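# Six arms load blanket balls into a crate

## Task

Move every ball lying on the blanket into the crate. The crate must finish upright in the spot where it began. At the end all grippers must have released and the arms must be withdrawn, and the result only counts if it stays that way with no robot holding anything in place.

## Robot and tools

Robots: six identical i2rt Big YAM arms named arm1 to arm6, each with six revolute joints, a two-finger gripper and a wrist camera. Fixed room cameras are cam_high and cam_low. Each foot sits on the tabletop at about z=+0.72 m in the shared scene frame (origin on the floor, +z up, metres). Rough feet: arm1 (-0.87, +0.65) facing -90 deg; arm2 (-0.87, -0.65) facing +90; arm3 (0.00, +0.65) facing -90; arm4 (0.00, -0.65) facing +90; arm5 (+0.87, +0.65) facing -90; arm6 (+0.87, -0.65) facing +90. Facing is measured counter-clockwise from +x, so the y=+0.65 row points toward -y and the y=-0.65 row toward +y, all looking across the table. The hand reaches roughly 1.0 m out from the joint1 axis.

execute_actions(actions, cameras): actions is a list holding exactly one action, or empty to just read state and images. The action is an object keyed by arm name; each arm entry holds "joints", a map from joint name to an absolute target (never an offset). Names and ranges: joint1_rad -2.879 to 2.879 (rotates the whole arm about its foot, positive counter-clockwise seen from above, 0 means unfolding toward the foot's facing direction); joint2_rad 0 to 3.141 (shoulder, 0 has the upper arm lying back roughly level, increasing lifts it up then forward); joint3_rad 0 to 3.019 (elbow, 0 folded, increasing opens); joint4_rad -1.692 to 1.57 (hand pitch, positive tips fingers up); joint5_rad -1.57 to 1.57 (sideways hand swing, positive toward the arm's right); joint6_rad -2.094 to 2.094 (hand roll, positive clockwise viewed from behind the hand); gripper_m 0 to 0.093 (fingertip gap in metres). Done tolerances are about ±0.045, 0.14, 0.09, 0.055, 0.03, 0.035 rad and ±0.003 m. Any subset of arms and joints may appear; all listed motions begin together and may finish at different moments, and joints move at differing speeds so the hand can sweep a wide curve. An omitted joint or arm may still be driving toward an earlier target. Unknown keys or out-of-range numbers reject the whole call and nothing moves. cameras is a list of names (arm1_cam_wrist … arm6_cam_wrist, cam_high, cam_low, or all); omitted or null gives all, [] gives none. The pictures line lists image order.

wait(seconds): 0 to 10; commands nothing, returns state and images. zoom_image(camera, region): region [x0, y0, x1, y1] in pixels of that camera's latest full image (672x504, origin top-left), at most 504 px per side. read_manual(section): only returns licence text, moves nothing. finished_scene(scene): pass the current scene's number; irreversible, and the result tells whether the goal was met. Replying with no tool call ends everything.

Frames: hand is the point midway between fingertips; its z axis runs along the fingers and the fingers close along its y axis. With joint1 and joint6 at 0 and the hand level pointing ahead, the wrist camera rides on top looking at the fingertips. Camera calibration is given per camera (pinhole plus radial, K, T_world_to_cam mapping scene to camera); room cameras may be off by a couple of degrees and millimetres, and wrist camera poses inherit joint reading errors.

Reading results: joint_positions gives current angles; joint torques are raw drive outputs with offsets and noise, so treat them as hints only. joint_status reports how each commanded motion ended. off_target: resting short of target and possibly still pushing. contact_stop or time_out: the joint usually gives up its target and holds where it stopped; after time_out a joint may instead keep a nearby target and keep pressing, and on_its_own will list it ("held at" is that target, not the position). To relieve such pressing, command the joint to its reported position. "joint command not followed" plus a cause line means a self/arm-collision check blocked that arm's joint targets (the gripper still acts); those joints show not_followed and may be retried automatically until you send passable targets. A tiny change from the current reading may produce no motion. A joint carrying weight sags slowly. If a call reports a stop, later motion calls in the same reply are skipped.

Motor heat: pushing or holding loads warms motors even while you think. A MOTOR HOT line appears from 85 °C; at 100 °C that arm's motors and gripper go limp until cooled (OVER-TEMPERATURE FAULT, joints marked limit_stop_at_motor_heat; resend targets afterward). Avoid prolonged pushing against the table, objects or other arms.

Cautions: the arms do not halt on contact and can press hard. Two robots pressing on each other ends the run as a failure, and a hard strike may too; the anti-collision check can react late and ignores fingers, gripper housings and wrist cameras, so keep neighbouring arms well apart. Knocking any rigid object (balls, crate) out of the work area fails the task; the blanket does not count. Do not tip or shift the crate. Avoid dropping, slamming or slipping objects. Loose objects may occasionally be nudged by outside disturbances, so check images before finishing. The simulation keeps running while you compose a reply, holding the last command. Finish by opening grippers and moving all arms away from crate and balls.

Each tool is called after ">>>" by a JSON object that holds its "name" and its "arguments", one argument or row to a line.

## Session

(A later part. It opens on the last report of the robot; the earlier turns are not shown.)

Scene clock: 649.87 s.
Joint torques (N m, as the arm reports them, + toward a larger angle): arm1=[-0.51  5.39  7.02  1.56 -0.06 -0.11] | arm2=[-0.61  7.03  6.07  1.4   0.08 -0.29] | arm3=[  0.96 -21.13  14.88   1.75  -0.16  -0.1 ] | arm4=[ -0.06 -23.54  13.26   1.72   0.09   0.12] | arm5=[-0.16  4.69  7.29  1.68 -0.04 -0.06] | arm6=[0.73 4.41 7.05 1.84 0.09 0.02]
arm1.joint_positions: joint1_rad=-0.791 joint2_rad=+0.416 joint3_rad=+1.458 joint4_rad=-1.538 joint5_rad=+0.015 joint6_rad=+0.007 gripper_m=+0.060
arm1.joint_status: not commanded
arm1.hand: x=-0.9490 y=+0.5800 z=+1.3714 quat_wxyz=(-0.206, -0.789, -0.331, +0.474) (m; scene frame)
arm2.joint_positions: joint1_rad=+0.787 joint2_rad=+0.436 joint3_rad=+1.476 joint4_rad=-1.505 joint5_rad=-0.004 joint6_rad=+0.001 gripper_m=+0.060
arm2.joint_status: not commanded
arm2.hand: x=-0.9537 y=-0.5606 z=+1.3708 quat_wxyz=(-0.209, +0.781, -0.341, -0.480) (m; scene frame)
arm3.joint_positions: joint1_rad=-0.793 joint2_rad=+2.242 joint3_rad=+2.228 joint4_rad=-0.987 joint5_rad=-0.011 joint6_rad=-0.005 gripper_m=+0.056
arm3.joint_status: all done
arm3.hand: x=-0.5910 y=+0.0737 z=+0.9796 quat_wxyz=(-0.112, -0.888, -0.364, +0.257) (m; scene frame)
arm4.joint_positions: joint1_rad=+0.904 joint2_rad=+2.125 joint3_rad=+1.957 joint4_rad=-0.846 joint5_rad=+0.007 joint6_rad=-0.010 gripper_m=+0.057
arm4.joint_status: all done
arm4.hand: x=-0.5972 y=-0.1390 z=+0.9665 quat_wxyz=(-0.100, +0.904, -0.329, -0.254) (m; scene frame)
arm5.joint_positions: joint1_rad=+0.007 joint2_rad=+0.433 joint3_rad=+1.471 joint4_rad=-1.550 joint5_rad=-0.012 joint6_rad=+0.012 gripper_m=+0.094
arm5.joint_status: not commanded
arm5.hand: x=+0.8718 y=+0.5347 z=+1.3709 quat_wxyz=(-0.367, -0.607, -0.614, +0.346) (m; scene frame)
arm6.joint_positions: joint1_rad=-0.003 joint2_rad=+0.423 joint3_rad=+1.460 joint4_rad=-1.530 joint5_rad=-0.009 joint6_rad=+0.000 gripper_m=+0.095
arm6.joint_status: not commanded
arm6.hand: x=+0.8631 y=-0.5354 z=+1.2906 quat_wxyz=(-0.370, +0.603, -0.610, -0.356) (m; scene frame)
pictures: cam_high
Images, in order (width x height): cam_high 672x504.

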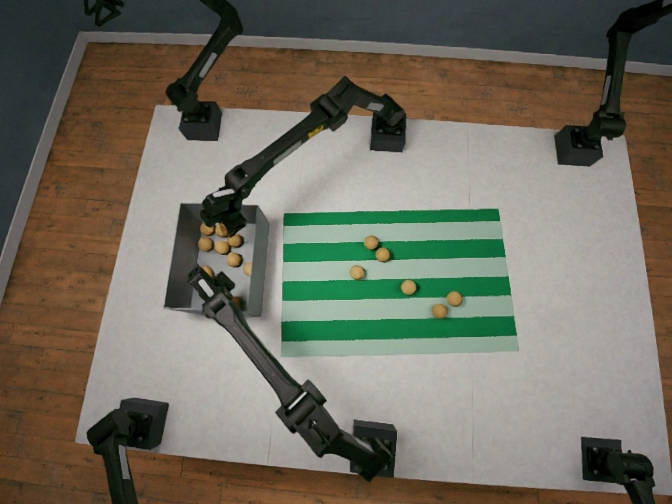

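>>> {"name": "execute_actions", "arguments": {
  "actions": [
    {"arm3":{"joints":{"gripper_m":0.088}},"arm4":{"joints":{"gripper_m":0.088}}}
  ],
  "cameras": []
}}

>>> {"name": "execute_actions", "arguments": {
  "actions": [
    {"arm3":{"joints":{"joint2_rad":1.35}},"arm4":{"joints":{"joint2_rad":1.35}}}
  ],
  "cameras": []
}}

>>> {"name": "execute_actions", "arguments": {
  "actions": [
    {"arm3":{"joints":{"joint1_rad":0.01,"joint3_rad":1.565,"joint4_rad":-1.175,"joint6_rad":-0.78}},"arm4":{"joints":{"joint1_rad":-0.394,"joint3_rad":1.482,"joint4_rad":-1.117,"joint6_rad":0.38}}}
  ],
  "cameras": []
}}

>>> {"name": "execute_actions", "arguments": {
  "actions": [
    {"arm3":{"joints":{"joint2_rad":1.961}},"arm4":{"joints":{"joint2_rad":1.936}}}
  ],
  "cameras": ["arm3_cam_wrist","arm4_cam_wrist","cam_high"]
}}

Scene clock: 664.10 s.
Joint torques (N m, as the arm reports them, + toward a larger angle): arm1=[-0.51  5.63  7.07  1.63 -0.02 -0.11] | arm2=[-0.61  7.05  6.07  1.4   0.07 -0.28] | arm3=[  0.91 -21.05  14.87   1.86  -0.17  -0.14] | arm4=[ -0.08 -23.63  13.24   1.67   0.09   0.11] | arm5=[-0.21  4.7   7.29  1.7  -0.05 -0.06] | arm6=[ 0.71  4.56  7.08  1.79  0.1  -0.02]
arm1.joint_positions: joint1_rad=-0.791 joint2_rad=+0.416 joint3_rad=+1.458 joint4_rad=-1.538 joint5_rad=+0.015 joint6_rad=+0.007 gripper_m=+0.060
arm1.joint_status: not commanded
arm1.hand: x=-0.9490 y=+0.5800 z=+1.3714 quat_wxyz=(-0.206, -0.789, -0.331, +0.474) (m; scene frame)
arm2.joint_positions: joint1_rad=+0.787 joint2_rad=+0.436 joint3_rad=+1.476 joint4_rad=-1.505 joint5_rad=-0.004 joint6_rad=+0.001 gripper_m=+0.060
arm2.joint_status: not commanded
arm2.hand: x=-0.9537 y=-0.5606 z=+1.3708 quat_wxyz=(-0.209, +0.781, -0.341, -0.480) (m; scene frame)
arm3.joint_positions: joint1_rad=-0.793 joint2_rad=+2.242 joint3_rad=+2.228 joint4_rad=-0.987 joint5_rad=-0.011 joint6_rad=-0.005 gripper_m=+0.088
arm3.joint_status: all done
arm3.hand: x=-0.5910 y=+0.0737 z=+0.9796 quat_wxyz=(-0.112, -0.888, -0.364, +0.257) (m; scene frame)
arm4.joint_positions: joint1_rad=+0.904 joint2_rad=+2.125 joint3_rad=+1.957 joint4_rad=-0.846 joint5_rad=+0.007 joint6_rad=-0.010 gripper_m=+0.088
arm4.joint_status: all done
arm4.hand: x=-0.5972 y=-0.1390 z=+0.9665 quat_wxyz=(-0.100, +0.904, -0.329, -0.254) (m; scene frame)
arm5.joint_positions: joint1_rad=+0.007 joint2_rad=+0.433 joint3_rad=+1.471 joint4_rad=-1.550 joint5_rad=-0.012 joint6_rad=+0.012 gripper_m=+0.094
arm5.joint_status: not commanded
arm5.hand: x=+0.8718 y=+0.5347 z=+1.3709 quat_wxyz=(-0.367, -0.607, -0.614, +0.346) (m; scene frame)
arm6.joint_positions: joint1_rad=-0.003 joint2_rad=+0.423 joint3_rad=+1.460 joint4_rad=-1.530 joint5_rad=-0.009 joint6_rad=+0.000 gripper_m=+0.095
arm6.joint_status: not commanded
arm6.hand: x=+0.8631 y=-0.5354 z=+1.2906 quat_wxyz=(-0.370, +0.603, -0.610, -0.356) (m; scene frame)
pictures: none
No camera images: the call's "cameras" was empty. Leave "cameras" out to get every camera's image.

Scene clock: 666.57 s.
Joint torques (N m, as the arm reports them, + toward a larger angle): arm1=[-0.44  5.29  7.07  1.55 -0.03 -0.12] | arm2=[-0.57  7.05  6.07  1.41  0.07 -0.29] | arm3=[ 0.98 -6.79 10.36  2.53 -0.14 -0.13] | arm4=[ -0.02 -10.74  10.42   2.24   0.09   0.12] | arm5=[-0.19  4.64  7.29  1.67 -0.04 -0.06] | arm6=[0.54 4.01 7.12 1.69 0.12 0.02]
arm1.joint_positions: joint1_rad=-0.791 joint2_rad=+0.416 joint3_rad=+1.458 joint4_rad=-1.538 joint5_rad=+0.015 joint6_rad=+0.007 gripper_m=+0.060
arm1.joint_status: not commanded
arm1.hand: x=-0.9490 y=+0.5800 z=+1.3714 quat_wxyz=(-0.206, -0.789, -0.331, +0.474) (m; scene frame)
arm2.joint_positions: joint1_rad=+0.787 joint2_rad=+0.436 joint3_rad=+1.476 joint4_rad=-1.505 joint5_rad=-0.004 joint6_rad=+0.001 gripper_m=+0.060
arm2.joint_status: not commanded
arm2.hand: x=-0.9537 y=-0.5606 z=+1.3708 quat_wxyz=(-0.209, +0.781, -0.341, -0.480) (m; scene frame)
arm3.joint_positions: joint1_rad=-0.793 joint2_rad=+1.337 joint3_rad=+2.241 joint4_rad=-0.987 joint5_rad=-0.011 joint6_rad=-0.005 gripper_m=+0.088
arm3.joint_status: all done
arm3.hand: x=-0.3476 y=+0.3146 z=+1.6020 quat_wxyz=(-0.259, -0.681, -0.281, +0.625) (m; scene frame)
arm4.joint_positions: joint1_rad=+0.904 joint2_rad=+1.347 joint3_rad=+1.977 joint4_rad=-0.843 joint5_rad=+0.007 joint6_rad=-0.010 gripper_m=+0.088
arm4.joint_status: all done
arm4.hand: x=-0.4231 y=-0.2887 z=+1.5114 quat_wxyz=(-0.223, +0.733, -0.268, -0.585) (m; scene frame)
arm5.joint_positions: joint1_rad=+0.007 joint2_rad=+0.433 joint3_rad=+1.471 joint4_rad=-1.550 joint5_rad=-0.012 joint6_rad=+0.012 gripper_m=+0.094
arm5.joint_status: not commanded
arm5.hand: x=+0.8718 y=+0.5347 z=+1.3709 quat_wxyz=(-0.367, -0.607, -0.614, +0.346) (m; scene frame)
arm6.joint_positions: joint1_rad=-0.003 joint2_rad=+0.423 joint3_rad=+1.460 joint4_rad=-1.530 joint5_rad=-0.009 joint6_rad=+0.000 gripper_m=+0.095
arm6.joint_status: not commanded
arm6.hand: x=+0.8631 y=-0.5354 z=+1.2906 quat_wxyz=(-0.370, +0.603, -0.610, -0.356) (m; scene frame)
pictures: none
No camera images: the call's "cameras" was empty. Leave "cameras" out to get every camera's image.

Scene clock: 668.30 s.
Joint torques (N m, as the arm reports them, + toward a larger angle): arm1=[-0.57  5.59  7.12  1.58 -0.02 -0.11] | arm2=[-0.56  7.04  6.06  1.4   0.07 -0.28] | arm3=[  1.16 -10.52  12.45   1.48  -0.11  -0.25] | arm4=[  0.57 -12.11  11.14   1.19   0.01   0.11] | arm5=[-0.16  4.65  7.29  1.68 -0.04 -0.06] | arm6=[0.59 4.62 7.17 1.65 0.13 0.03]
arm1.joint_positions: joint1_rad=-0.791 joint2_rad=+0.416 joint3_rad=+1.458 joint4_rad=-1.538 joint5_rad=+0.015 joint6_rad=+0.007 gripper_m=+0.060
arm1.joint_status: not commanded
arm1.hand: x=-0.9490 y=+0.5800 z=+1.3714 quat_wxyz=(-0.206, -0.789, -0.331, +0.474) (m; scene frame)
arm2.joint_positions: joint1_rad=+0.787 joint2_rad=+0.436 joint3_rad=+1.476 joint4_rad=-1.505 joint5_rad=-0.004 joint6_rad=+0.001 gripper_m=+0.060
arm2.joint_status: not commanded
arm2.hand: x=-0.9537 y=-0.5606 z=+1.3708 quat_wxyz=(-0.209, +0.781, -0.341, -0.480) (m; scene frame)
arm3.joint_positions: joint1_rad=+0.015 joint2_rad=+1.344 joint3_rad=+1.558 joint4_rad=-1.165 joint5_rad=-0.014 joint6_rad=-0.772 gripper_m=+0.088
arm3.joint_status: all done
arm3.hand: x=+0.0050 y=+0.1320 z=+1.2050 quat_wxyz=(-0.128, -0.365, -0.879, +0.277) (m; scene frame)
arm4.joint_positions: joint1_rad=-0.399 joint2_rad=+1.351 joint3_rad=+1.482 joint4_rad=-1.109 joint5_rad=+0.010 joint6_rad=+0.369 gripper_m=+0.088
arm4.joint_status: all done
arm4.hand: x=+0.2216 y=-0.1780 z=+1.1874 quat_wxyz=(-0.219, +0.355, -0.888, -0.194) (m; scene frame)
arm5.joint_positions: joint1_rad=+0.007 joint2_rad=+0.433 joint3_rad=+1.471 joint4_rad=-1.550 joint5_rad=-0.012 joint6_rad=+0.012 gripper_m=+0.094
arm5.joint_status: not commanded
arm5.hand: x=+0.8718 y=+0.5347 z=+1.3709 quat_wxyz=(-0.367, -0.607, -0.614, +0.346) (m; scene frame)
arm6.joint_positions: joint1_rad=-0.003 joint2_rad=+0.423 joint3_rad=+1.460 joint4_rad=-1.530 joint5_rad=-0.009 joint6_rad=+0.000 gripper_m=+0.095
arm6.joint_status: not commanded
arm6.hand: x=+0.8631 y=-0.5354 z=+1.2906 quat_wxyz=(-0.370, +0.603, -0.610, -0.356) (m; scene frame)
pictures: none
No camera images: the call's "cameras" was empty. Leave "cameras" out to get every camera's image.

Scene clock: 669.87 s.
Joint torques (N m, as the arm reports them, + toward a larger angle): arm1=[-0.64  5.68  7.05  1.58 -0.03 -0.11] | arm2=[-0.59  7.07  6.07  1.4   0.08 -0.28] | arm3=[  0.94 -16.64  11.77   0.22  -0.07  -0.27] | arm4=[  0.67 -19.62  10.17   0.22   0.01   0.12] | arm5=[-0.16  4.7   7.29  1.66 -0.04 -0.06] | arm6=[-0.11  4.34  7.32  1.73  0.13  0.01]
arm1.joint_positions: joint1_rad=-0.791 joint2_rad=+0.416 joint3_rad=+1.458 joint4_rad=-1.538 joint5_rad=+0.015 joint6_rad=+0.007 gripper_m=+0.060
arm1.joint_status: not commanded
arm1.hand: x=-0.9490 y=+0.5800 z=+1.3714 quat_wxyz=(-0.206, -0.789, -0.331, +0.474) (m; scene frame)
arm2.joint_positions: joint1_rad=+0.787 joint2_rad=+0.436 joint3_rad=+1.476 joint4_rad=-1.505 joint5_rad=-0.004 joint6_rad=+0.001 gripper_m=+0.060
arm2.joint_status: not commanded
arm2.hand: x=-0.9537 y=-0.5606 z=+1.3708 quat_wxyz=(-0.209, +0.781, -0.341, -0.480) (m; scene frame)
arm3.joint_positions: joint1_rad=+0.015 joint2_rad=+1.951 joint3_rad=+1.545 joint4_rad=-1.165 joint5_rad=-0.014 joint6_rad=-0.773 gripper_m=+0.088
arm3.joint_status: all done
arm3.hand: x=+0.0070 y=+0.0740 z=+0.8697 quat_wxyz=(-0.009, -0.384, -0.923, -0.003) (m; scene frame)
arm4.joint_positions: joint1_rad=-0.399 joint2_rad=+1.935 joint3_rad=+1.474 joint4_rad=-1.112 joint5_rad=+0.010 joint6_rad=+0.369 gripper_m=+0.088
arm4.joint_status: all done
arm4.hand: x=+0.2402 y=-0.1422 z=+0.8713 quat_wxyz=(-0.005, +0.372, -0.928, +0.006) (m; scene frame)
arm5.joint_positions: joint1_rad=+0.007 joint2_rad=+0.433 joint3_rad=+1.471 joint4_rad=-1.550 joint5_rad=-0.012 joint6_rad=+0.012 gripper_m=+0.094
arm5.joint_status: not commanded
arm5.hand: x=+0.8718 y=+0.5347 z=+1.3709 quat_wxyz=(-0.367, -0.607, -0.614, +0.346) (m; scene frame)
arm6.joint_positions: joint1_rad=-0.003 joint2_rad=+0.423 joint3_rad=+1.460 joint4_rad=-1.530 joint5_rad=-0.009 joint6_rad=+0.000 gripper_m=+0.095
arm6.joint_status: not commanded
arm6.hand: x=+0.8631 y=-0.5354 z=+1.2906 quat_wxyz=(-0.370, +0.603, -0.610, -0.356) (m; scene frame)
pictures: arm3_cam_wrist, arm4_cam_wrist, cam_high
camera_calibration (this result's frames):
arm3_cam_wrist: T_world_to_cam=[[-0.714046, -0.699939, -0.0149596, 0.0711482], [-0.575168, 0.574309, 0.582539, -0.541221], [-0.39915, 0.424564, -0.812665, 0.802841], [0, 0, 0, 1]] pos_world=[0.0599644, 0.0197706, 0.968787]
arm4_cam_wrist: T_world_to_cam=[[0.691042, -0.722456, 0.0227832, -0.289578], [-0.603844, -0.559689, 0.567557, -0.420674], [-0.397283, -0.405963, -0.823019, 0.879847], [0, 0, 0, 1]] pos_world=[0.295637, -0.0874684, 0.969485]
Images, in order (width x height): arm3_cam_wrist 672x504, arm4_cam_wrist 672x504, cam_high 672x504.

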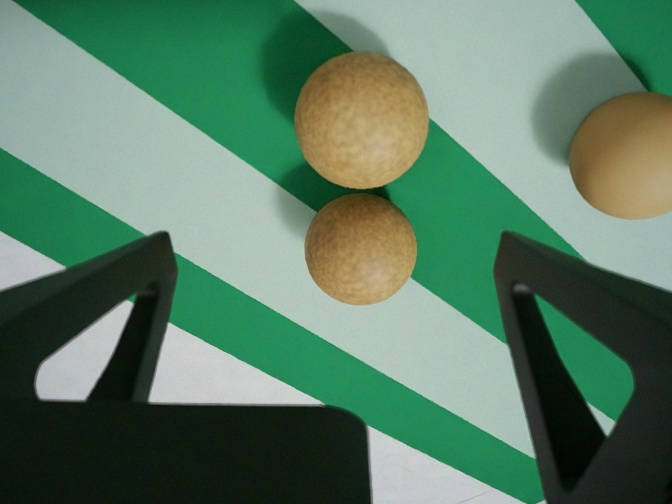

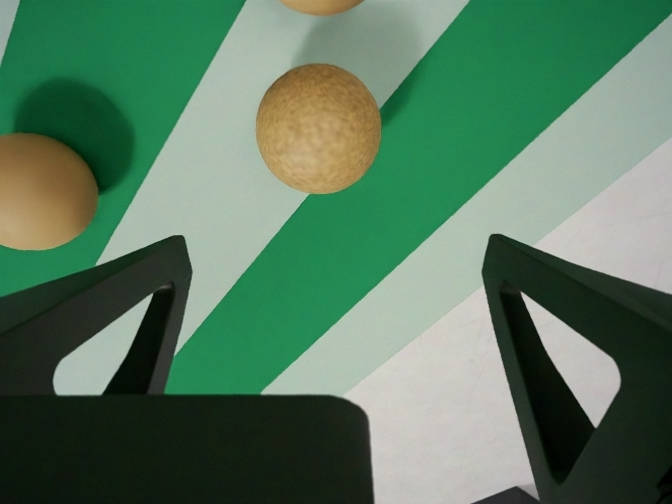

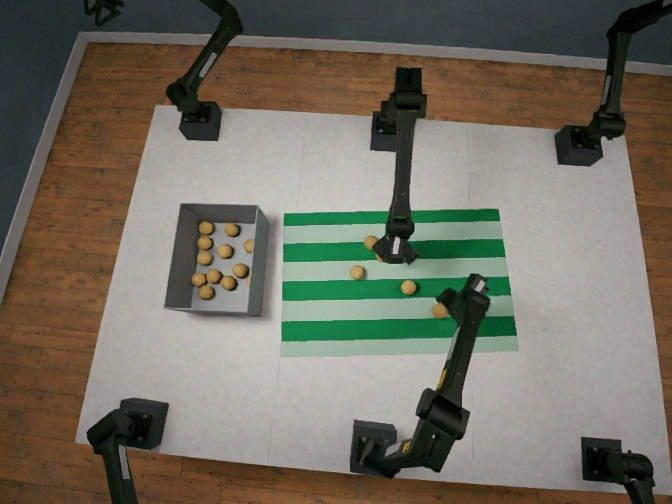

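>>> {"name": "execute_actions", "arguments": {
  "actions": [
    {"arm3":{"joints":{"joint1_rad":-0.014,"joint2_rad":2.127,"joint3_rad":1.475,"joint4_rad":-0.915}},"arm4":{"joints":{"joint1_rad":-0.375,"joint2_rad":2.12,"joint3_rad":1.41,"joint4_rad":-0.858}}}
  ],
  "cameras": ["arm3_cam_wrist","arm4_cam_wrist"]
}}

Scene clock: 689.70 s.
Joint torques (N m, as the arm reports them, + toward a larger angle): arm1=[-0.47  5.38  7.01  1.56 -0.05 -0.11] | arm2=[-0.57  7.07  6.07  1.4   0.07 -0.28] | arm3=[  0.94 -18.16   9.37   1.13  -0.19  -0.25] | arm4=[  0.55 -20.98   7.53   0.86   0.16   0.11] | arm5=[-0.21  4.68  7.29  1.69 -0.04 -0.06] | arm6=[1.43 3.9  7.25 1.81 0.11 0.02]
arm1.joint_positions: joint1_rad=-0.791 joint2_rad=+0.416 joint3_rad=+1.458 joint4_rad=-1.538 joint5_rad=+0.015 joint6_rad=+0.007 gripper_m=+0.060
arm1.joint_status: not commanded
arm1.hand: x=-0.9490 y=+0.5800 z=+1.3714 quat_wxyz=(-0.206, -0.789, -0.331, +0.474) (m; scene frame)
arm2.joint_positions: joint1_rad=+0.787 joint2_rad=+0.436 joint3_rad=+1.476 joint4_rad=-1.505 joint5_rad=-0.004 joint6_rad=+0.001 gripper_m=+0.060
arm2.joint_status: not commanded
arm2.hand: x=-0.9537 y=-0.5606 z=+1.3708 quat_wxyz=(-0.209, +0.781, -0.341, -0.480) (m; scene frame)
arm3.joint_positions: joint1_rad=-0.008 joint2_rad=+2.119 joint3_rad=+1.467 joint4_rad=-0.928 joint5_rad=-0.012 joint6_rad=-0.774 gripper_m=+0.088
arm3.joint_status: all done
arm3.hand: x=-0.0061 y=+0.0714 z=+0.7502 quat_wxyz=(-0.006, -0.394, -0.919, -0.007) (m; scene frame)
arm4.joint_positions: joint1_rad=-0.379 joint2_rad=+2.117 joint3_rad=+1.414 joint4_rad=-0.866 joint5_rad=+0.007 joint6_rad=+0.371 gripper_m=+0.088
arm4.joint_status: all done
arm4.hand: x=+0.2330 y=-0.1316 z=+0.7527 quat_wxyz=(-0.005, +0.381, -0.925, +0.004) (m; scene frame)
arm5.joint_positions: joint1_rad=+0.007 joint2_rad=+0.433 joint3_rad=+1.471 joint4_rad=-1.550 joint5_rad=-0.012 joint6_rad=+0.012 gripper_m=+0.094
arm5.joint_status: not commanded
arm5.hand: x=+0.8718 y=+0.5347 z=+1.3709 quat_wxyz=(-0.367, -0.607, -0.614, +0.346) (m; scene frame)
arm6.joint_positions: joint1_rad=-0.003 joint2_rad=+0.423 joint3_rad=+1.460 joint4_rad=-1.530 joint5_rad=-0.009 joint6_rad=+0.000 gripper_m=+0.095
arm6.joint_status: not commanded
arm6.hand: x=+0.8631 y=-0.5354 z=+1.2906 quat_wxyz=(-0.370, +0.603, -0.610, -0.356) (m; scene frame)
pictures: arm3_cam_wrist, arm4_cam_wrist
camera_calibration (this result's frames):
arm3_cam_wrist: T_world_to_cam=[[-0.72884, -0.684414, -0.0192249, 0.0602137], [-0.561549, 0.581463, 0.588696, -0.482696], [-0.391734, 0.439861, -0.808126, 0.697163], [0, 0, 0, 1]] pos_world=[0.045931, 0.015226, 0.848714]
arm4_cam_wrist: T_world_to_cam=[[0.703664, -0.710292, 0.0185145, -0.272369], [-0.592835, -0.572541, 0.566342, -0.35514], [-0.391668, -0.40949, -0.823962, 0.782594], [0, 0, 0, 1]] pos_world=[0.287634, -0.0763288, 0.851002]
Images, in order (width x height): arm3_cam_wrist 672x504, arm4_cam_wrist 672x504.

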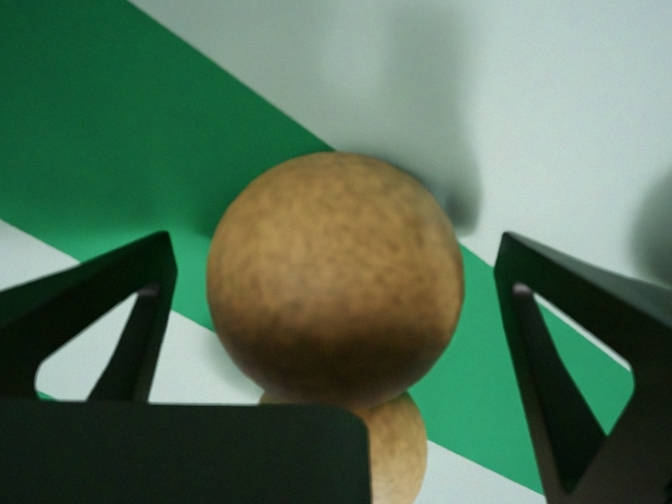

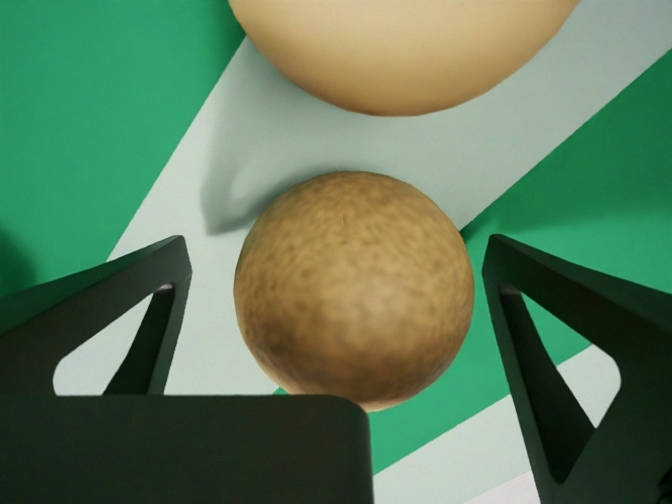

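>>> {"name": "execute_actions", "arguments": {
  "actions": [
    {"arm3":{"joints":{"gripper_m":0.045}},"arm4":{"joints":{"gripper_m":0.045}}}
  ],
  "cameras": []
}}

>>> {"name": "execute_actions", "arguments": {
  "actions": [
    {"arm3":{"joints":{"joint2_rad":1.3,"joint4_rad":-0.989,"joint6_rad":0}},"arm4":{"joints":{"joint2_rad":1.3,"joint4_rad":-0.843,"joint6_rad":0}}}
  ],
  "cameras": []
}}

>>> {"name": "execute_actions", "arguments": {
  "actions": [
    {"arm3":{"joints":{"joint1_rad":-0.8,"joint3_rad":2.26}},"arm4":{"joints":{"joint1_rad":0.9,"joint3_rad":1.98}}}
  ],
  "cameras": []
}}

>>> {"name": "execute_actions", "arguments": {
  "actions": [
    {"arm3":{"joints":{"joint2_rad":2.27}},"arm4":{"joints":{"joint2_rad":2.14}}}
  ],
  "cameras": ["cam_high"]
}}

>>> {"name": "execute_actions", "arguments": {
  "actions": [
    {"arm3":{"joints":{"gripper_m":0.088}},"arm4":{"joints":{"gripper_m":0.088}}}
  ],
  "cameras": []
}}

>>> {"name": "execute_actions", "arguments": {
  "actions": [
    {"arm3":{"joints":{"joint2_rad":1.35}},"arm4":{"joints":{"joint2_rad":1.35}}}
  ],
  "cameras": []
}}

>>> {"name": "execute_actions", "arguments": {
  "actions": [
    {"arm3":{"joints":{"joint1_rad":-0.098,"joint3_rad":1.4,"joint4_rad":-1.117}},"arm4":{"joints":{"joint1_rad":-0.433,"joint3_rad":1.749,"joint4_rad":-1.22}}}
  ],
  "cameras": []
}}

>>> {"name": "execute_actions", "arguments": {
  "actions": [
    {"arm3":{"joints":{"joint2_rad":1.854}},"arm4":{"joints":{"joint2_rad":2.1}}}
  ],
  "cameras": ["arm3_cam_wrist","arm4_cam_wrist","cam_high"]
}}

Scene clock: 706.93 s.
Joint torques (N m, as the arm reports them, + toward a larger angle): arm1=[-0.68  5.45  7.06  1.49 -0.03 -0.11] | arm2=[-0.62  7.    6.06  1.4   0.07 -0.28] | arm3=[  1.11 -17.67   9.27   1.26  -0.18  -0.27] | arm4=[  0.58 -20.48   7.55   0.86   0.13   0.1 ] | arm5=[-0.18  4.65  7.28  1.67 -0.04 -0.07] | arm6=[0.97 4.48 7.   1.84 0.12 0.05]
arm1.joint_positions: joint1_rad=-0.791 joint2_rad=+0.416 joint3_rad=+1.458 joint4_rad=-1.538 joint5_rad=+0.015 joint6_rad=+0.007 gripper_m=+0.060
arm1.joint_status: not commanded
arm1.hand: x=-0.9490 y=+0.5800 z=+1.3714 quat_wxyz=(-0.206, -0.789, -0.331, +0.474) (m; scene frame)
arm2.joint_positions: joint1_rad=+0.787 joint2_rad=+0.436 joint3_rad=+1.476 joint4_rad=-1.505 joint5_rad=-0.004 joint6_rad=+0.001 gripper_m=+0.060
arm2.joint_status: not commanded
arm2.hand: x=-0.9537 y=-0.5606 z=+1.3708 quat_wxyz=(-0.209, +0.781, -0.341, -0.480) (m; scene frame)
arm3.joint_positions: joint1_rad=-0.008 joint2_rad=+2.119 joint3_rad=+1.467 joint4_rad=-0.928 joint5_rad=-0.013 joint6_rad=-0.774 gripper_m=+0.057
arm3.joint_status: gripper_m off_target (ended at +0.057, target +0.045)
arm3.hand: x=-0.0060 y=+0.0713 z=+0.7502 quat_wxyz=(-0.007, -0.394, -0.919, -0.007) (m; scene frame)
arm4.joint_positions: joint1_rad=-0.379 joint2_rad=+2.117 joint3_rad=+1.414 joint4_rad=-0.866 joint5_rad=+0.008 joint6_rad=+0.372 gripper_m=+0.057
arm4.joint_status: gripper_m off_target (ended at +0.057, target +0.045)
arm4.hand: x=+0.2331 y=-0.1317 z=+0.7527 quat_wxyz=(-0.005, +0.380, -0.925, +0.004) (m; scene frame)
arm5.joint_positions: joint1_rad=+0.007 joint2_rad=+0.433 joint3_rad=+1.471 joint4_rad=-1.550 joint5_rad=-0.012 joint6_rad=+0.012 gripper_m=+0.094
arm5.joint_status: not commanded
arm5.hand: x=+0.8718 y=+0.5347 z=+1.3709 quat_wxyz=(-0.367, -0.607, -0.614, +0.346) (m; scene frame)
arm6.joint_positions: joint1_rad=-0.003 joint2_rad=+0.423 joint3_rad=+1.460 joint4_rad=-1.530 joint5_rad=-0.009 joint6_rad=+0.000 gripper_m=+0.095
arm6.joint_status: not commanded
arm6.hand: x=+0.8631 y=-0.5354 z=+1.2906 quat_wxyz=(-0.370, +0.603, -0.610, -0.356) (m; scene frame)
pictures: none
No camera images: the call's "cameras" was empty. Leave "cameras" out to get every camera's image.

Scene clock: 708.73 s.
Joint torques (N m, as the arm reports them, + toward a larger angle): arm1=[-0.64  5.63  7.09  1.52 -0.04 -0.11] | arm2=[-0.56  7.05  6.07  1.4   0.07 -0.28] | arm3=[  1.21 -10.08  12.97   1.63  -0.1   -0.07] | arm4=[  0.59 -12.21  11.99   2.15   0.09  -0.06] | arm5=[-0.16  4.62  7.29  1.69 -0.04 -0.06] | arm6=[ 0.03  4.    7.3   1.77  0.12 -0.01]
arm1.joint_positions: joint1_rad=-0.791 joint2_rad=+0.416 joint3_rad=+1.458 joint4_rad=-1.538 joint5_rad=+0.015 joint6_rad=+0.007 gripper_m=+0.060
arm1.joint_status: not commanded
arm1.hand: x=-0.9490 y=+0.5800 z=+1.3714 quat_wxyz=(-0.206, -0.789, -0.331, +0.474) (m; scene frame)
arm2.joint_positions: joint1_rad=+0.787 joint2_rad=+0.436 joint3_rad=+1.476 joint4_rad=-1.505 joint5_rad=-0.004 joint6_rad=+0.001 gripper_m=+0.060
arm2.joint_status: not commanded
arm2.hand: x=-0.9537 y=-0.5606 z=+1.3708 quat_wxyz=(-0.209, +0.781, -0.341, -0.480) (m; scene frame)
arm3.joint_positions: joint1_rad=-0.008 joint2_rad=+1.299 joint3_rad=+1.467 joint4_rad=-0.977 joint5_rad=-0.013 joint6_rad=-0.008 gripper_m=+0.057
arm3.joint_status: all done
arm3.hand: x=-0.0074 y=+0.1189 z=+1.2086 quat_wxyz=(-0.266, -0.657, -0.655, +0.261) (m; scene frame)
arm4.joint_positions: joint1_rad=-0.379 joint2_rad=+1.306 joint3_rad=+1.405 joint4_rad=-0.848 joint5_rad=+0.008 joint6_rad=+0.011 gripper_m=+0.057
arm4.joint_status: all done
arm4.hand: x=+0.2228 y=-0.1489 z=+1.2109 quat_wxyz=(-0.337, +0.494, -0.772, -0.215) (m; scene frame)
arm5.joint_positions: joint1_rad=+0.007 joint2_rad=+0.433 joint3_rad=+1.471 joint4_rad=-1.550 joint5_rad=-0.012 joint6_rad=+0.012 gripper_m=+0.094
arm5.joint_status: not commanded
arm5.hand: x=+0.8718 y=+0.5347 z=+1.3709 quat_wxyz=(-0.367, -0.607, -0.614, +0.346) (m; scene frame)
arm6.joint_positions: joint1_rad=-0.003 joint2_rad=+0.423 joint3_rad=+1.460 joint4_rad=-1.530 joint5_rad=-0.009 joint6_rad=+0.000 gripper_m=+0.095
arm6.joint_status: not commanded
arm6.hand: x=+0.8631 y=-0.5354 z=+1.2906 quat_wxyz=(-0.370, +0.603, -0.610, -0.356) (m; scene frame)
pictures: none
No camera images: the call's "cameras" was empty. Leave "cameras" out to get every camera's image.

Scene clock: 710.57 s.
Joint torques (N m, as the arm reports them, + toward a larger angle): arm1=[-0.59  5.53  7.14  1.6  -0.04 -0.1 ] | arm2=[-0.57  7.04  6.06  1.4   0.07 -0.28] | arm3=[ 0.78 -6.64  9.31  2.34 -0.14 -0.11] | arm4=[  0.06 -10.14  14.59   2.48   0.12  -0.05] | arm5=[-0.16  4.69  7.27  1.68 -0.04 -0.06] | arm6=[0.49 4.44 7.2  1.66 0.11 0.04]
arm1.joint_positions: joint1_rad=-0.791 joint2_rad=+0.416 joint3_rad=+1.458 joint4_rad=-1.538 joint5_rad=+0.015 joint6_rad=+0.007 gripper_m=+0.060
arm1.joint_status: not commanded
arm1.hand: x=-0.9490 y=+0.5800 z=+1.3714 quat_wxyz=(-0.206, -0.789, -0.331, +0.474) (m; scene frame)
arm2.joint_positions: joint1_rad=+0.787 joint2_rad=+0.436 joint3_rad=+1.476 joint4_rad=-1.505 joint5_rad=-0.004 joint6_rad=+0.001 gripper_m=+0.060
arm2.joint_status: not commanded
arm2.hand: x=-0.9537 y=-0.5606 z=+1.3708 quat_wxyz=(-0.209, +0.781, -0.341, -0.480) (m; scene frame)
arm3.joint_positions: joint1_rad=-0.792 joint2_rad=+1.300 joint3_rad=+2.248 joint4_rad=-0.983 joint5_rad=-0.011 joint6_rad=-0.006 gripper_m=+0.057
arm3.joint_status: all done
arm3.hand: x=-0.3280 y=+0.3336 z=+1.6229 quat_wxyz=(-0.265, -0.665, -0.275, +0.642) (m; scene frame)
arm4.joint_positions: joint1_rad=+0.904 joint2_rad=+1.299 joint3_rad=+1.932 joint4_rad=-0.848 joint5_rad=+0.007 joint6_rad=+0.010 gripper_m=+0.057
arm4.joint_status: all done
arm4.hand: x=-0.4084 y=-0.3013 z=+1.5112 quat_wxyz=(-0.217, +0.730, -0.275, -0.587) (m; scene frame)
arm5.joint_positions: joint1_rad=+0.007 joint2_rad=+0.433 joint3_rad=+1.471 joint4_rad=-1.550 joint5_rad=-0.012 joint6_rad=+0.012 gripper_m=+0.094
arm5.joint_status: not commanded
arm5.hand: x=+0.8718 y=+0.5347 z=+1.3709 quat_wxyz=(-0.367, -0.607, -0.614, +0.346) (m; scene frame)
arm6.joint_positions: joint1_rad=-0.003 joint2_rad=+0.423 joint3_rad=+1.460 joint4_rad=-1.530 joint5_rad=-0.009 joint6_rad=+0.000 gripper_m=+0.095
arm6.joint_status: not commanded
arm6.hand: x=+0.8631 y=-0.5354 z=+1.2906 quat_wxyz=(-0.370, +0.603, -0.610, -0.356) (m; scene frame)
pictures: none
No camera images: the call's "cameras" was empty. Leave "cameras" out to get every camera's image.

Scene clock: 712.63 s.
Joint torques (N m, as the arm reports them, + toward a larger angle): arm1=[-0.61  5.45  7.07  1.54 -0.05 -0.09] | arm2=[-0.62  7.04  6.08  1.41  0.07 -0.28] | arm3=[  0.74 -20.85  14.85   1.71  -0.16  -0.08] | arm4=[ -0.09 -24.07  13.12   1.65   0.11  -0.05] | arm5=[-0.19  4.64  7.29  1.68 -0.04 -0.06] | arm6=[0.4  4.09 7.27 1.89 0.12 0.04]
arm1.joint_positions: joint1_rad=-0.791 joint2_rad=+0.416 joint3_rad=+1.458 joint4_rad=-1.538 joint5_rad=+0.015 joint6_rad=+0.007 gripper_m=+0.060
arm1.joint_status: not commanded
arm1.hand: x=-0.9490 y=+0.5800 z=+1.3714 quat_wxyz=(-0.206, -0.789, -0.331, +0.474) (m; scene frame)
arm2.joint_positions: joint1_rad=+0.787 joint2_rad=+0.436 joint3_rad=+1.476 joint4_rad=-1.505 joint5_rad=-0.004 joint6_rad=+0.001 gripper_m=+0.060
arm2.joint_status: not commanded
arm2.hand: x=-0.9537 y=-0.5606 z=+1.3708 quat_wxyz=(-0.209, +0.781, -0.341, -0.480) (m; scene frame)
arm3.joint_positions: joint1_rad=-0.792 joint2_rad=+2.242 joint3_rad=+2.228 joint4_rad=-0.987 joint5_rad=-0.011 joint6_rad=-0.006 gripper_m=+0.057
arm3.joint_status: all done
arm3.hand: x=-0.5907 y=+0.0735 z=+0.9792 quat_wxyz=(-0.112, -0.888, -0.365, +0.257) (m; scene frame)
arm4.joint_positions: joint1_rad=+0.904 joint2_rad=+2.125 joint3_rad=+1.957 joint4_rad=-0.846 joint5_rad=+0.007 joint6_rad=+0.010 gripper_m=+0.057
arm4.joint_status: all done
arm4.hand: x=-0.5973 y=-0.1390 z=+0.9663 quat_wxyz=(-0.097, +0.901, -0.338, -0.255) (m; scene frame)
arm5.joint_positions: joint1_rad=+0.007 joint2_rad=+0.433 joint3_rad=+1.471 joint4_rad=-1.550 joint5_rad=-0.012 joint6_rad=+0.012 gripper_m=+0.094
arm5.joint_status: not commanded
arm5.hand: x=+0.8718 y=+0.5347 z=+1.3709 quat_wxyz=(-0.367, -0.607, -0.614, +0.346) (m; scene frame)
arm6.joint_positions: joint1_rad=-0.003 joint2_rad=+0.423 joint3_rad=+1.460 joint4_rad=-1.530 joint5_rad=-0.009 joint6_rad=+0.000 gripper_m=+0.095
arm6.joint_status: not commanded
arm6.hand: x=+0.8631 y=-0.5354 z=+1.2906 quat_wxyz=(-0.370, +0.603, -0.610, -0.356) (m; scene frame)
pictures: cam_high
Images, in order (width x height): cam_high 672x504.

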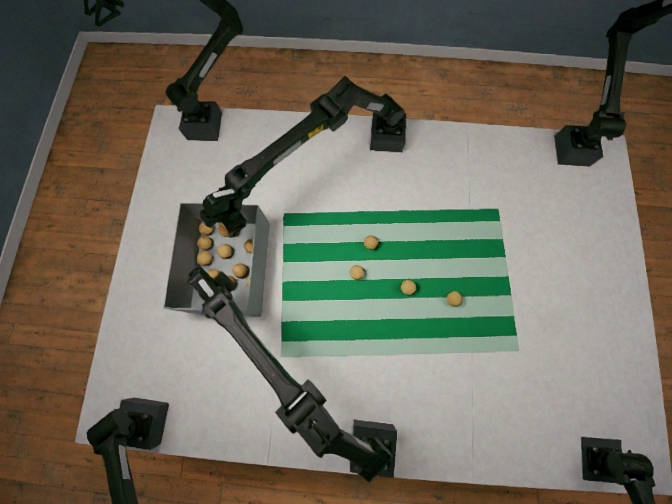

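Scene clock: 713.20 s.
Joint torques (N m, as the arm reports them, + toward a larger angle): arm1=[-0.41  5.52  7.07  1.59 -0.04 -0.11] | arm2=[-0.59  7.06  6.07  1.42  0.07 -0.28] | arm3=[  1.19 -21.23  14.86   1.7   -0.14  -0.1 ] | arm4=[ -0.05 -23.58  13.28   1.67   0.11  -0.05] | arm5=[-0.17  4.66  7.26  1.67 -0.04 -0.06] | arm6=[0.66 3.76 7.17 1.65 0.12 0.  ]
arm1.joint_positions: joint1_rad=-0.791 joint2_rad=+0.416 joint3_rad=+1.458 joint4_rad=-1.538 joint5_rad=+0.015 joint6_rad=+0.007 gripper_m=+0.060
arm1.joint_status: not commanded
arm1.hand: x=-0.9490 y=+0.5800 z=+1.3714 quat_wxyz=(-0.206, -0.789, -0.331, +0.474) (m; scene frame)
arm2.joint_positions: joint1_rad=+0.787 joint2_rad=+0.436 joint3_rad=+1.476 joint4_rad=-1.505 joint5_rad=-0.004 joint6_rad=+0.001 gripper_m=+0.060
arm2.joint_status: not commanded
arm2.hand: x=-0.9537 y=-0.5606 z=+1.3708 quat_wxyz=(-0.209, +0.781, -0.341, -0.480) (m; scene frame)
arm3.joint_positions: joint1_rad=-0.792 joint2_rad=+2.242 joint3_rad=+2.228 joint4_rad=-0.987 joint5_rad=-0.011 joint6_rad=-0.006 gripper_m=+0.088
arm3.joint_status: all done
arm3.hand: x=-0.5907 y=+0.0735 z=+0.9792 quat_wxyz=(-0.112, -0.888, -0.365, +0.257) (m; scene frame)
arm4.joint_positions: joint1_rad=+0.904 joint2_rad=+2.125 joint3_rad=+1.957 joint4_rad=-0.846 joint5_rad=+0.007 joint6_rad=+0.010 gripper_m=+0.088
arm4.joint_status: all done
arm4.hand: x=-0.5973 y=-0.1390 z=+0.9663 quat_wxyz=(-0.097, +0.901, -0.338, -0.255) (m; scene frame)
arm5.joint_positions: joint1_rad=+0.007 joint2_rad=+0.433 joint3_rad=+1.471 joint4_rad=-1.550 joint5_rad=-0.012 joint6_rad=+0.012 gripper_m=+0.094
arm5.joint_status: not commanded
arm5.hand: x=+0.8718 y=+0.5347 z=+1.3709 quat_wxyz=(-0.367, -0.607, -0.614, +0.346) (m; scene frame)
arm6.joint_positions: joint1_rad=-0.003 joint2_rad=+0.423 joint3_rad=+1.460 joint4_rad=-1.530 joint5_rad=-0.009 joint6_rad=+0.000 gripper_m=+0.095
arm6.joint_status: not commanded
arm6.hand: x=+0.8631 y=-0.5354 z=+1.2906 quat_wxyz=(-0.370, +0.603, -0.610, -0.356) (m; scene frame)
pictures: none
No camera images: the call's "cameras" was empty. Leave "cameras" out to get every camera's image.

Scene clock: 715.67 s.
Joint torques (N m, as the arm reports them, + toward a larger angle): arm1=[-0.53  5.62  7.11  1.6  -0.04 -0.11] | arm2=[-0.65  7.07  6.07  1.42  0.07 -0.28] | arm3=[ 1.25 -6.28 10.34  2.54 -0.15 -0.08] | arm4=[  0.   -10.5   10.53   2.32   0.11  -0.05] | arm5=[-0.19  4.65  7.29  1.7  -0.04 -0.06] | arm6=[0.26 4.18 7.14 1.78 0.08 0.03]
arm1.joint_positions: joint1_rad=-0.791 joint2_rad=+0.416 joint3_rad=+1.458 joint4_rad=-1.538 joint5_rad=+0.015 joint6_rad=+0.007 gripper_m=+0.060
arm1.joint_status: not commanded
arm1.hand: x=-0.9490 y=+0.5800 z=+1.3714 quat_wxyz=(-0.206, -0.789, -0.331, +0.474) (m; scene frame)
arm2.joint_positions: joint1_rad=+0.787 joint2_rad=+0.436 joint3_rad=+1.476 joint4_rad=-1.505 joint5_rad=-0.004 joint6_rad=+0.001 gripper_m=+0.060
arm2.joint_status: not commanded
arm2.hand: x=-0.9537 y=-0.5606 z=+1.3708 quat_wxyz=(-0.209, +0.781, -0.341, -0.480) (m; scene frame)
arm3.joint_positions: joint1_rad=-0.792 joint2_rad=+1.337 joint3_rad=+2.241 joint4_rad=-0.987 joint5_rad=-0.011 joint6_rad=-0.006 gripper_m=+0.088
arm3.joint_status: all done
arm3.hand: x=-0.3473 y=+0.3146 z=+1.6019 quat_wxyz=(-0.258, -0.680, -0.281, +0.625) (m; scene frame)
arm4.joint_positions: joint1_rad=+0.904 joint2_rad=+1.347 joint3_rad=+1.977 joint4_rad=-0.843 joint5_rad=+0.007 joint6_rad=+0.010 gripper_m=+0.088
arm4.joint_status: all done
arm4.hand: x=-0.4232 y=-0.2888 z=+1.5114 quat_wxyz=(-0.217, +0.730, -0.275, -0.587) (m; scene frame)
arm5.joint_positions: joint1_rad=+0.007 joint2_rad=+0.433 joint3_rad=+1.471 joint4_rad=-1.550 joint5_rad=-0.012 joint6_rad=+0.012 gripper_m=+0.094
arm5.joint_status: not commanded
arm5.hand: x=+0.8718 y=+0.5347 z=+1.3709 quat_wxyz=(-0.367, -0.607, -0.614, +0.346) (m; scene frame)
arm6.joint_positions: joint1_rad=-0.003 joint2_rad=+0.423 joint3_rad=+1.460 joint4_rad=-1.530 joint5_rad=-0.009 joint6_rad=+0.000 gripper_m=+0.095
arm6.joint_status: not commanded
arm6.hand: x=+0.8631 y=-0.5354 z=+1.2906 quat_wxyz=(-0.370, +0.603, -0.610, -0.356) (m; scene frame)
pictures: none
No camera images: the call's "cameras" was empty. Leave "cameras" out to get every camera's image.

Scene clock: 717.37 s.
Joint torques (N m, as the arm reports them, + toward a larger angle): arm1=[-0.34  5.81  7.04  1.61 -0.01 -0.09] | arm2=[-0.56  7.08  6.07  1.4   0.08 -0.28] | arm3=[  1.63 -10.13  12.12   1.32  -0.03  -0.11] | arm4=[  0.67 -12.81  10.85   1.43  -0.03  -0.04] | arm5=[-0.18  4.67  7.29  1.66 -0.04 -0.06] | arm6=[0.34 3.76 7.15 1.68 0.13 0.  ]
arm1.joint_positions: joint1_rad=-0.791 joint2_rad=+0.416 joint3_rad=+1.458 joint4_rad=-1.538 joint5_rad=+0.015 joint6_rad=+0.007 gripper_m=+0.060
arm1.joint_status: not commanded
arm1.hand: x=-0.9490 y=+0.5800 z=+1.3714 quat_wxyz=(-0.206, -0.789, -0.331, +0.474) (m; scene frame)
arm2.joint_positions: joint1_rad=+0.787 joint2_rad=+0.436 joint3_rad=+1.476 joint4_rad=-1.505 joint5_rad=-0.004 joint6_rad=+0.001 gripper_m=+0.060
arm2.joint_status: not commanded
arm2.hand: x=-0.9537 y=-0.5606 z=+1.3708 quat_wxyz=(-0.209, +0.781, -0.341, -0.480) (m; scene frame)
arm3.joint_positions: joint1_rad=-0.092 joint2_rad=+1.349 joint3_rad=+1.398 joint4_rad=-1.108 joint5_rad=-0.014 joint6_rad=-0.005 gripper_m=+0.088
arm3.joint_status: all done
arm3.hand: x=-0.0488 y=+0.1462 z=+1.1286 quat_wxyz=(-0.177, -0.714, -0.653, +0.182) (m; scene frame)
arm4.joint_positions: joint1_rad=-0.438 joint2_rad=+1.355 joint3_rad=+1.748 joint4_rad=-1.212 joint5_rad=+0.010 joint6_rad=+0.009 gripper_m=+0.088
arm4.joint_status: all done
arm4.hand: x=+0.2424 y=-0.1815 z=+1.3086 quat_wxyz=(-0.317, +0.479, -0.797, -0.186) (m; scene frame)
arm5.joint_positions: joint1_rad=+0.007 joint2_rad=+0.433 joint3_rad=+1.471 joint4_rad=-1.550 joint5_rad=-0.012 joint6_rad=+0.012 gripper_m=+0.094
arm5.joint_status: not commanded
arm5.hand: x=+0.8718 y=+0.5347 z=+1.3709 quat_wxyz=(-0.367, -0.607, -0.614, +0.346) (m; scene frame)
arm6.joint_positions: joint1_rad=-0.003 joint2_rad=+0.423 joint3_rad=+1.460 joint4_rad=-1.530 joint5_rad=-0.009 joint6_rad=+0.000 gripper_m=+0.095
arm6.joint_status: not commanded
arm6.hand: x=+0.8631 y=-0.5354 z=+1.2906 quat_wxyz=(-0.370, +0.603, -0.610, -0.356) (m; scene frame)
pictures: none
No camera images: the call's "cameras" was empty. Leave "cameras" out to get every camera's image.

Scene clock: 719.10 s.
Joint torques (N m, as the arm reports them, + toward a larger angle): arm1=[-0.66  5.55  7.07  1.58 -0.04 -0.11] | arm2=[-0.61  7.07  6.06  1.42  0.08 -0.29] | arm3=[  1.17 -15.3   11.31   0.33  -0.02  -0.1 ] | arm4=[  0.65 -21.9   10.8    0.2   -0.03  -0.04] | arm5=[-0.14  4.62  7.28  1.69 -0.05 -0.06] | arm6=[0.24 4.7  7.01 1.77 0.09 0.  ]
arm1.joint_positions: joint1_rad=-0.791 joint2_rad=+0.416 joint3_rad=+1.458 joint4_rad=-1.538 joint5_rad=+0.015 joint6_rad=+0.007 gripper_m=+0.060
arm1.joint_status: not commanded
arm1.hand: x=-0.9490 y=+0.5800 z=+1.3714 quat_wxyz=(-0.206, -0.789, -0.331, +0.474) (m; scene frame)
arm2.joint_positions: joint1_rad=+0.787 joint2_rad=+0.436 joint3_rad=+1.476 joint4_rad=-1.505 joint5_rad=-0.004 joint6_rad=+0.001 gripper_m=+0.060
arm2.joint_status: not commanded
arm2.hand: x=-0.9537 y=-0.5606 z=+1.3708 quat_wxyz=(-0.209, +0.781, -0.341, -0.480) (m; scene frame)
arm3.joint_positions: joint1_rad=-0.092 joint2_rad=+1.847 joint3_rad=+1.383 joint4_rad=-1.108 joint5_rad=-0.014 joint6_rad=-0.005 gripper_m=+0.088
arm3.joint_status: all done
arm3.hand: x=-0.0501 y=+0.1206 z=+0.8690 quat_wxyz=(-0.007, -0.739, -0.674, -0.006) (m; scene frame)
arm4.joint_positions: joint1_rad=-0.438 joint2_rad=+2.093 joint3_rad=+1.736 joint4_rad=-1.215 joint5_rad=+0.010 joint6_rad=+0.009 gripper_m=+0.088
arm4.joint_status: all done
arm4.hand: x=+0.2903 y=-0.0940 z=+0.8724 quat_wxyz=(-0.004, +0.516, -0.857, +0.007) (m; scene frame)
arm5.joint_positions: joint1_rad=+0.007 joint2_rad=+0.433 joint3_rad=+1.471 joint4_rad=-1.550 joint5_rad=-0.012 joint6_rad=+0.012 gripper_m=+0.094
arm5.joint_status: not commanded
arm5.hand: x=+0.8718 y=+0.5347 z=+1.3709 quat_wxyz=(-0.367, -0.607, -0.614, +0.346) (m; scene frame)
arm6.joint_positions: joint1_rad=-0.003 joint2_rad=+0.423 joint3_rad=+1.460 joint4_rad=-1.530 joint5_rad=-0.009 joint6_rad=+0.000 gripper_m=+0.095
arm6.joint_status: not commanded
arm6.hand: x=+0.8631 y=-0.5354 z=+1.2906 quat_wxyz=(-0.370, +0.603, -0.610, -0.356) (m; scene frame)
pictures: arm3_cam_wrist, arm4_cam_wrist, cam_high
camera_calibration (this result's frames):
arm3_cam_wrist: T_world_to_cam=[[-0.994914, 0.0984653, -0.021213, -0.0419716], [0.0667742, 0.802448, 0.592974, -0.604822], [0.0754096, 0.588541, -0.804942, 0.757014], [0, 0, 0, 1]] pos_world=[-0.0584579, 0.0439368, 0.967105]
arm4_cam_wrist: T_world_to_cam=[[0.883446, -0.467948, 0.0233979, -0.32184], [-0.395938, -0.718933, 0.571286, -0.442709], [-0.25051, -0.513964, -0.820418, 0.865185], [0, 0, 0, 1]] pos_world=[0.325781, -0.0242085, 0.970257]
Images, in order (width x height): arm3_cam_wrist 672x504, arm4_cam_wrist 672x504, cam_high 672x504.

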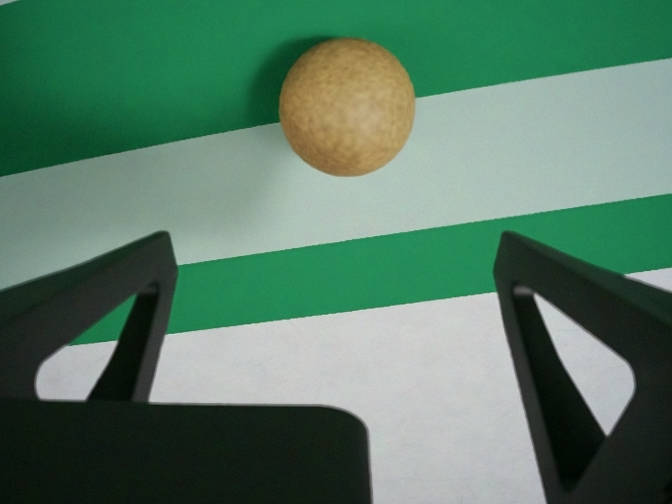

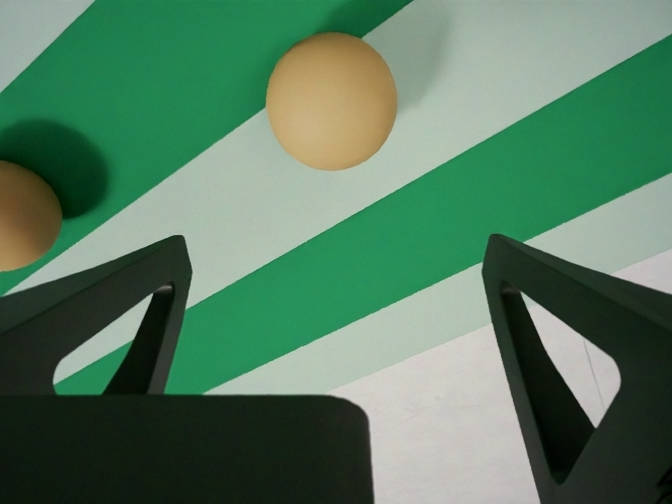

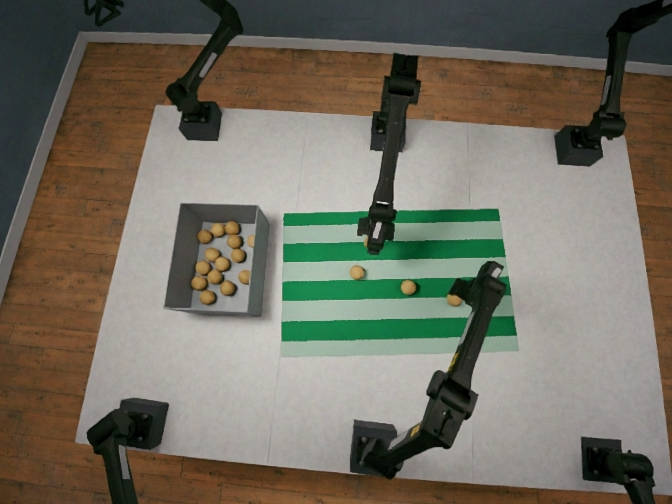

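>>> {"name": "execute_actions", "arguments": {
  "actions": [
    {"arm3":{"joints":{"joint1_rad":-0.108,"joint2_rad":2.037,"joint3_rad":1.311,"joint4_rad":-0.842}},"arm4":{"joints":{"joint1_rad":-0.424,"joint2_rad":2.278,"joint3_rad":1.71,"joint4_rad":-0.998}}}
  ],
  "cameras": ["arm3_cam_wrist","arm4_cam_wrist"]
}}

Scene clock: 727.67 s.
Joint torques (N m, as the arm reports them, + toward a larger angle): arm1=[-0.69  5.75  7.05  1.51 -0.04 -0.11] | arm2=[-0.57  7.08  6.06  1.42  0.08 -0.28] | arm3=[  0.6  -17.16   8.92   1.27  -0.09  -0.11] | arm4=[  0.86 -23.15   8.15   0.98   0.09  -0.04] | arm5=[-0.16  4.6   7.29  1.69 -0.04 -0.06] | arm6=[0.12 4.18 7.23 1.67 0.09 0.02]
arm1.joint_positions: joint1_rad=-0.791 joint2_rad=+0.416 joint3_rad=+1.458 joint4_rad=-1.538 joint5_rad=+0.015 joint6_rad=+0.007 gripper_m=+0.060
arm1.joint_status: not commanded
arm1.hand: x=-0.9490 y=+0.5800 z=+1.3714 quat_wxyz=(-0.206, -0.789, -0.331, +0.474) (m; scene frame)
arm2.joint_positions: joint1_rad=+0.787 joint2_rad=+0.436 joint3_rad=+1.476 joint4_rad=-1.505 joint5_rad=-0.004 joint6_rad=+0.001 gripper_m=+0.060
arm2.joint_status: not commanded
arm2.hand: x=-0.9537 y=-0.5606 z=+1.3708 quat_wxyz=(-0.209, +0.781, -0.341, -0.480) (m; scene frame)
arm3.joint_positions: joint1_rad=-0.097 joint2_rad=+2.033 joint3_rad=+1.302 joint4_rad=-0.855 joint5_rad=-0.014 joint6_rad=-0.005 gripper_m=+0.088
arm3.joint_status: all done
arm3.hand: x=-0.0526 y=+0.1204 z=+0.7479 quat_wxyz=(-0.002, -0.741, -0.672, -0.011) (m; scene frame)
arm4.joint_positions: joint1_rad=-0.429 joint2_rad=+2.270 joint3_rad=+1.715 joint4_rad=-1.004 joint5_rad=+0.008 joint6_rad=+0.009 gripper_m=+0.088
arm4.joint_status: all done
arm4.hand: x=+0.2934 y=-0.0754 z=+0.7563 quat_wxyz=(-0.009, +0.520, -0.854, +0.002) (m; scene frame)
arm5.joint_positions: joint1_rad=+0.007 joint2_rad=+0.433 joint3_rad=+1.471 joint4_rad=-1.550 joint5_rad=-0.012 joint6_rad=+0.012 gripper_m=+0.094
arm5.joint_status: not commanded
arm5.hand: x=+0.8718 y=+0.5347 z=+1.3709 quat_wxyz=(-0.367, -0.607, -0.614, +0.346) (m; scene frame)
arm6.joint_positions: joint1_rad=-0.003 joint2_rad=+0.423 joint3_rad=+1.460 joint4_rad=-1.530 joint5_rad=-0.009 joint6_rad=+0.000 gripper_m=+0.095
arm6.joint_status: not commanded
arm6.hand: x=+0.8631 y=-0.5354 z=+1.2906 quat_wxyz=(-0.370, +0.603, -0.610, -0.356) (m; scene frame)
pictures: arm3_cam_wrist, arm4_cam_wrist
camera_calibration (this result's frames):
arm3_cam_wrist: T_world_to_cam=[[-0.994366, 0.104008, -0.0204433, -0.0481618], [0.0705558, 0.79339, 0.604611, -0.540056], [0.0791036, 0.599762, -0.796259, 0.652107], [0, 0, 0, 1]] pos_world=[-0.0613703, 0.0423755, 0.844785]
arm4_cam_wrist: T_world_to_cam=[[0.887659, -0.46004, 0.0206192, -0.311736], [-0.391143, -0.729575, 0.561005, -0.356164], [-0.243042, -0.506046, -0.827556, 0.784055], [0, 0, 0, 1]] pos_world=[0.327962, -0.00649186, 0.855087]
Images, in order (width x height): arm3_cam_wrist 672x504, arm4_cam_wrist 672x504.

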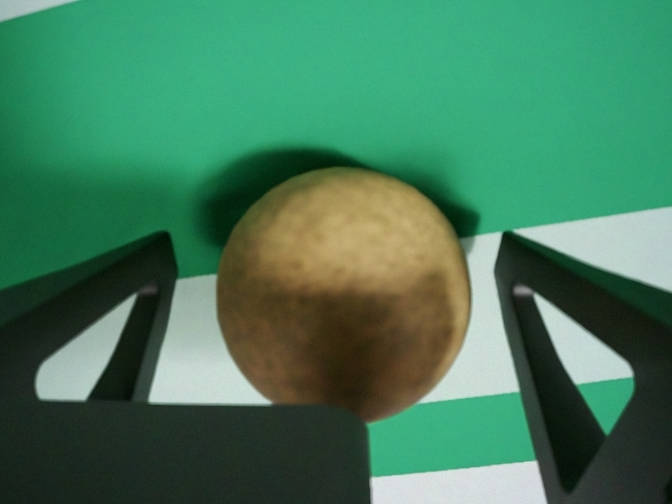

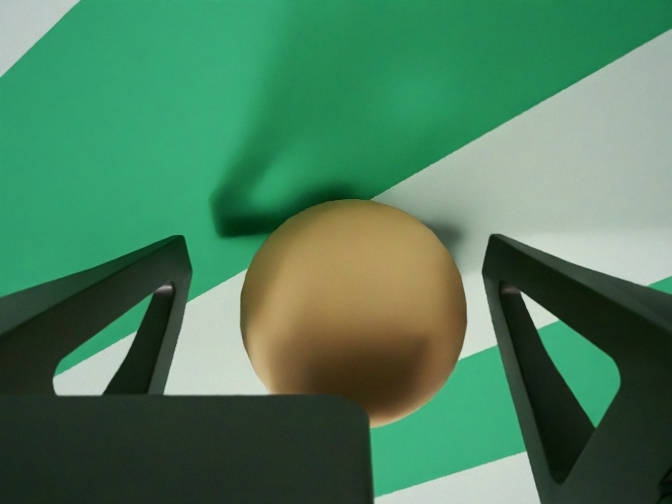

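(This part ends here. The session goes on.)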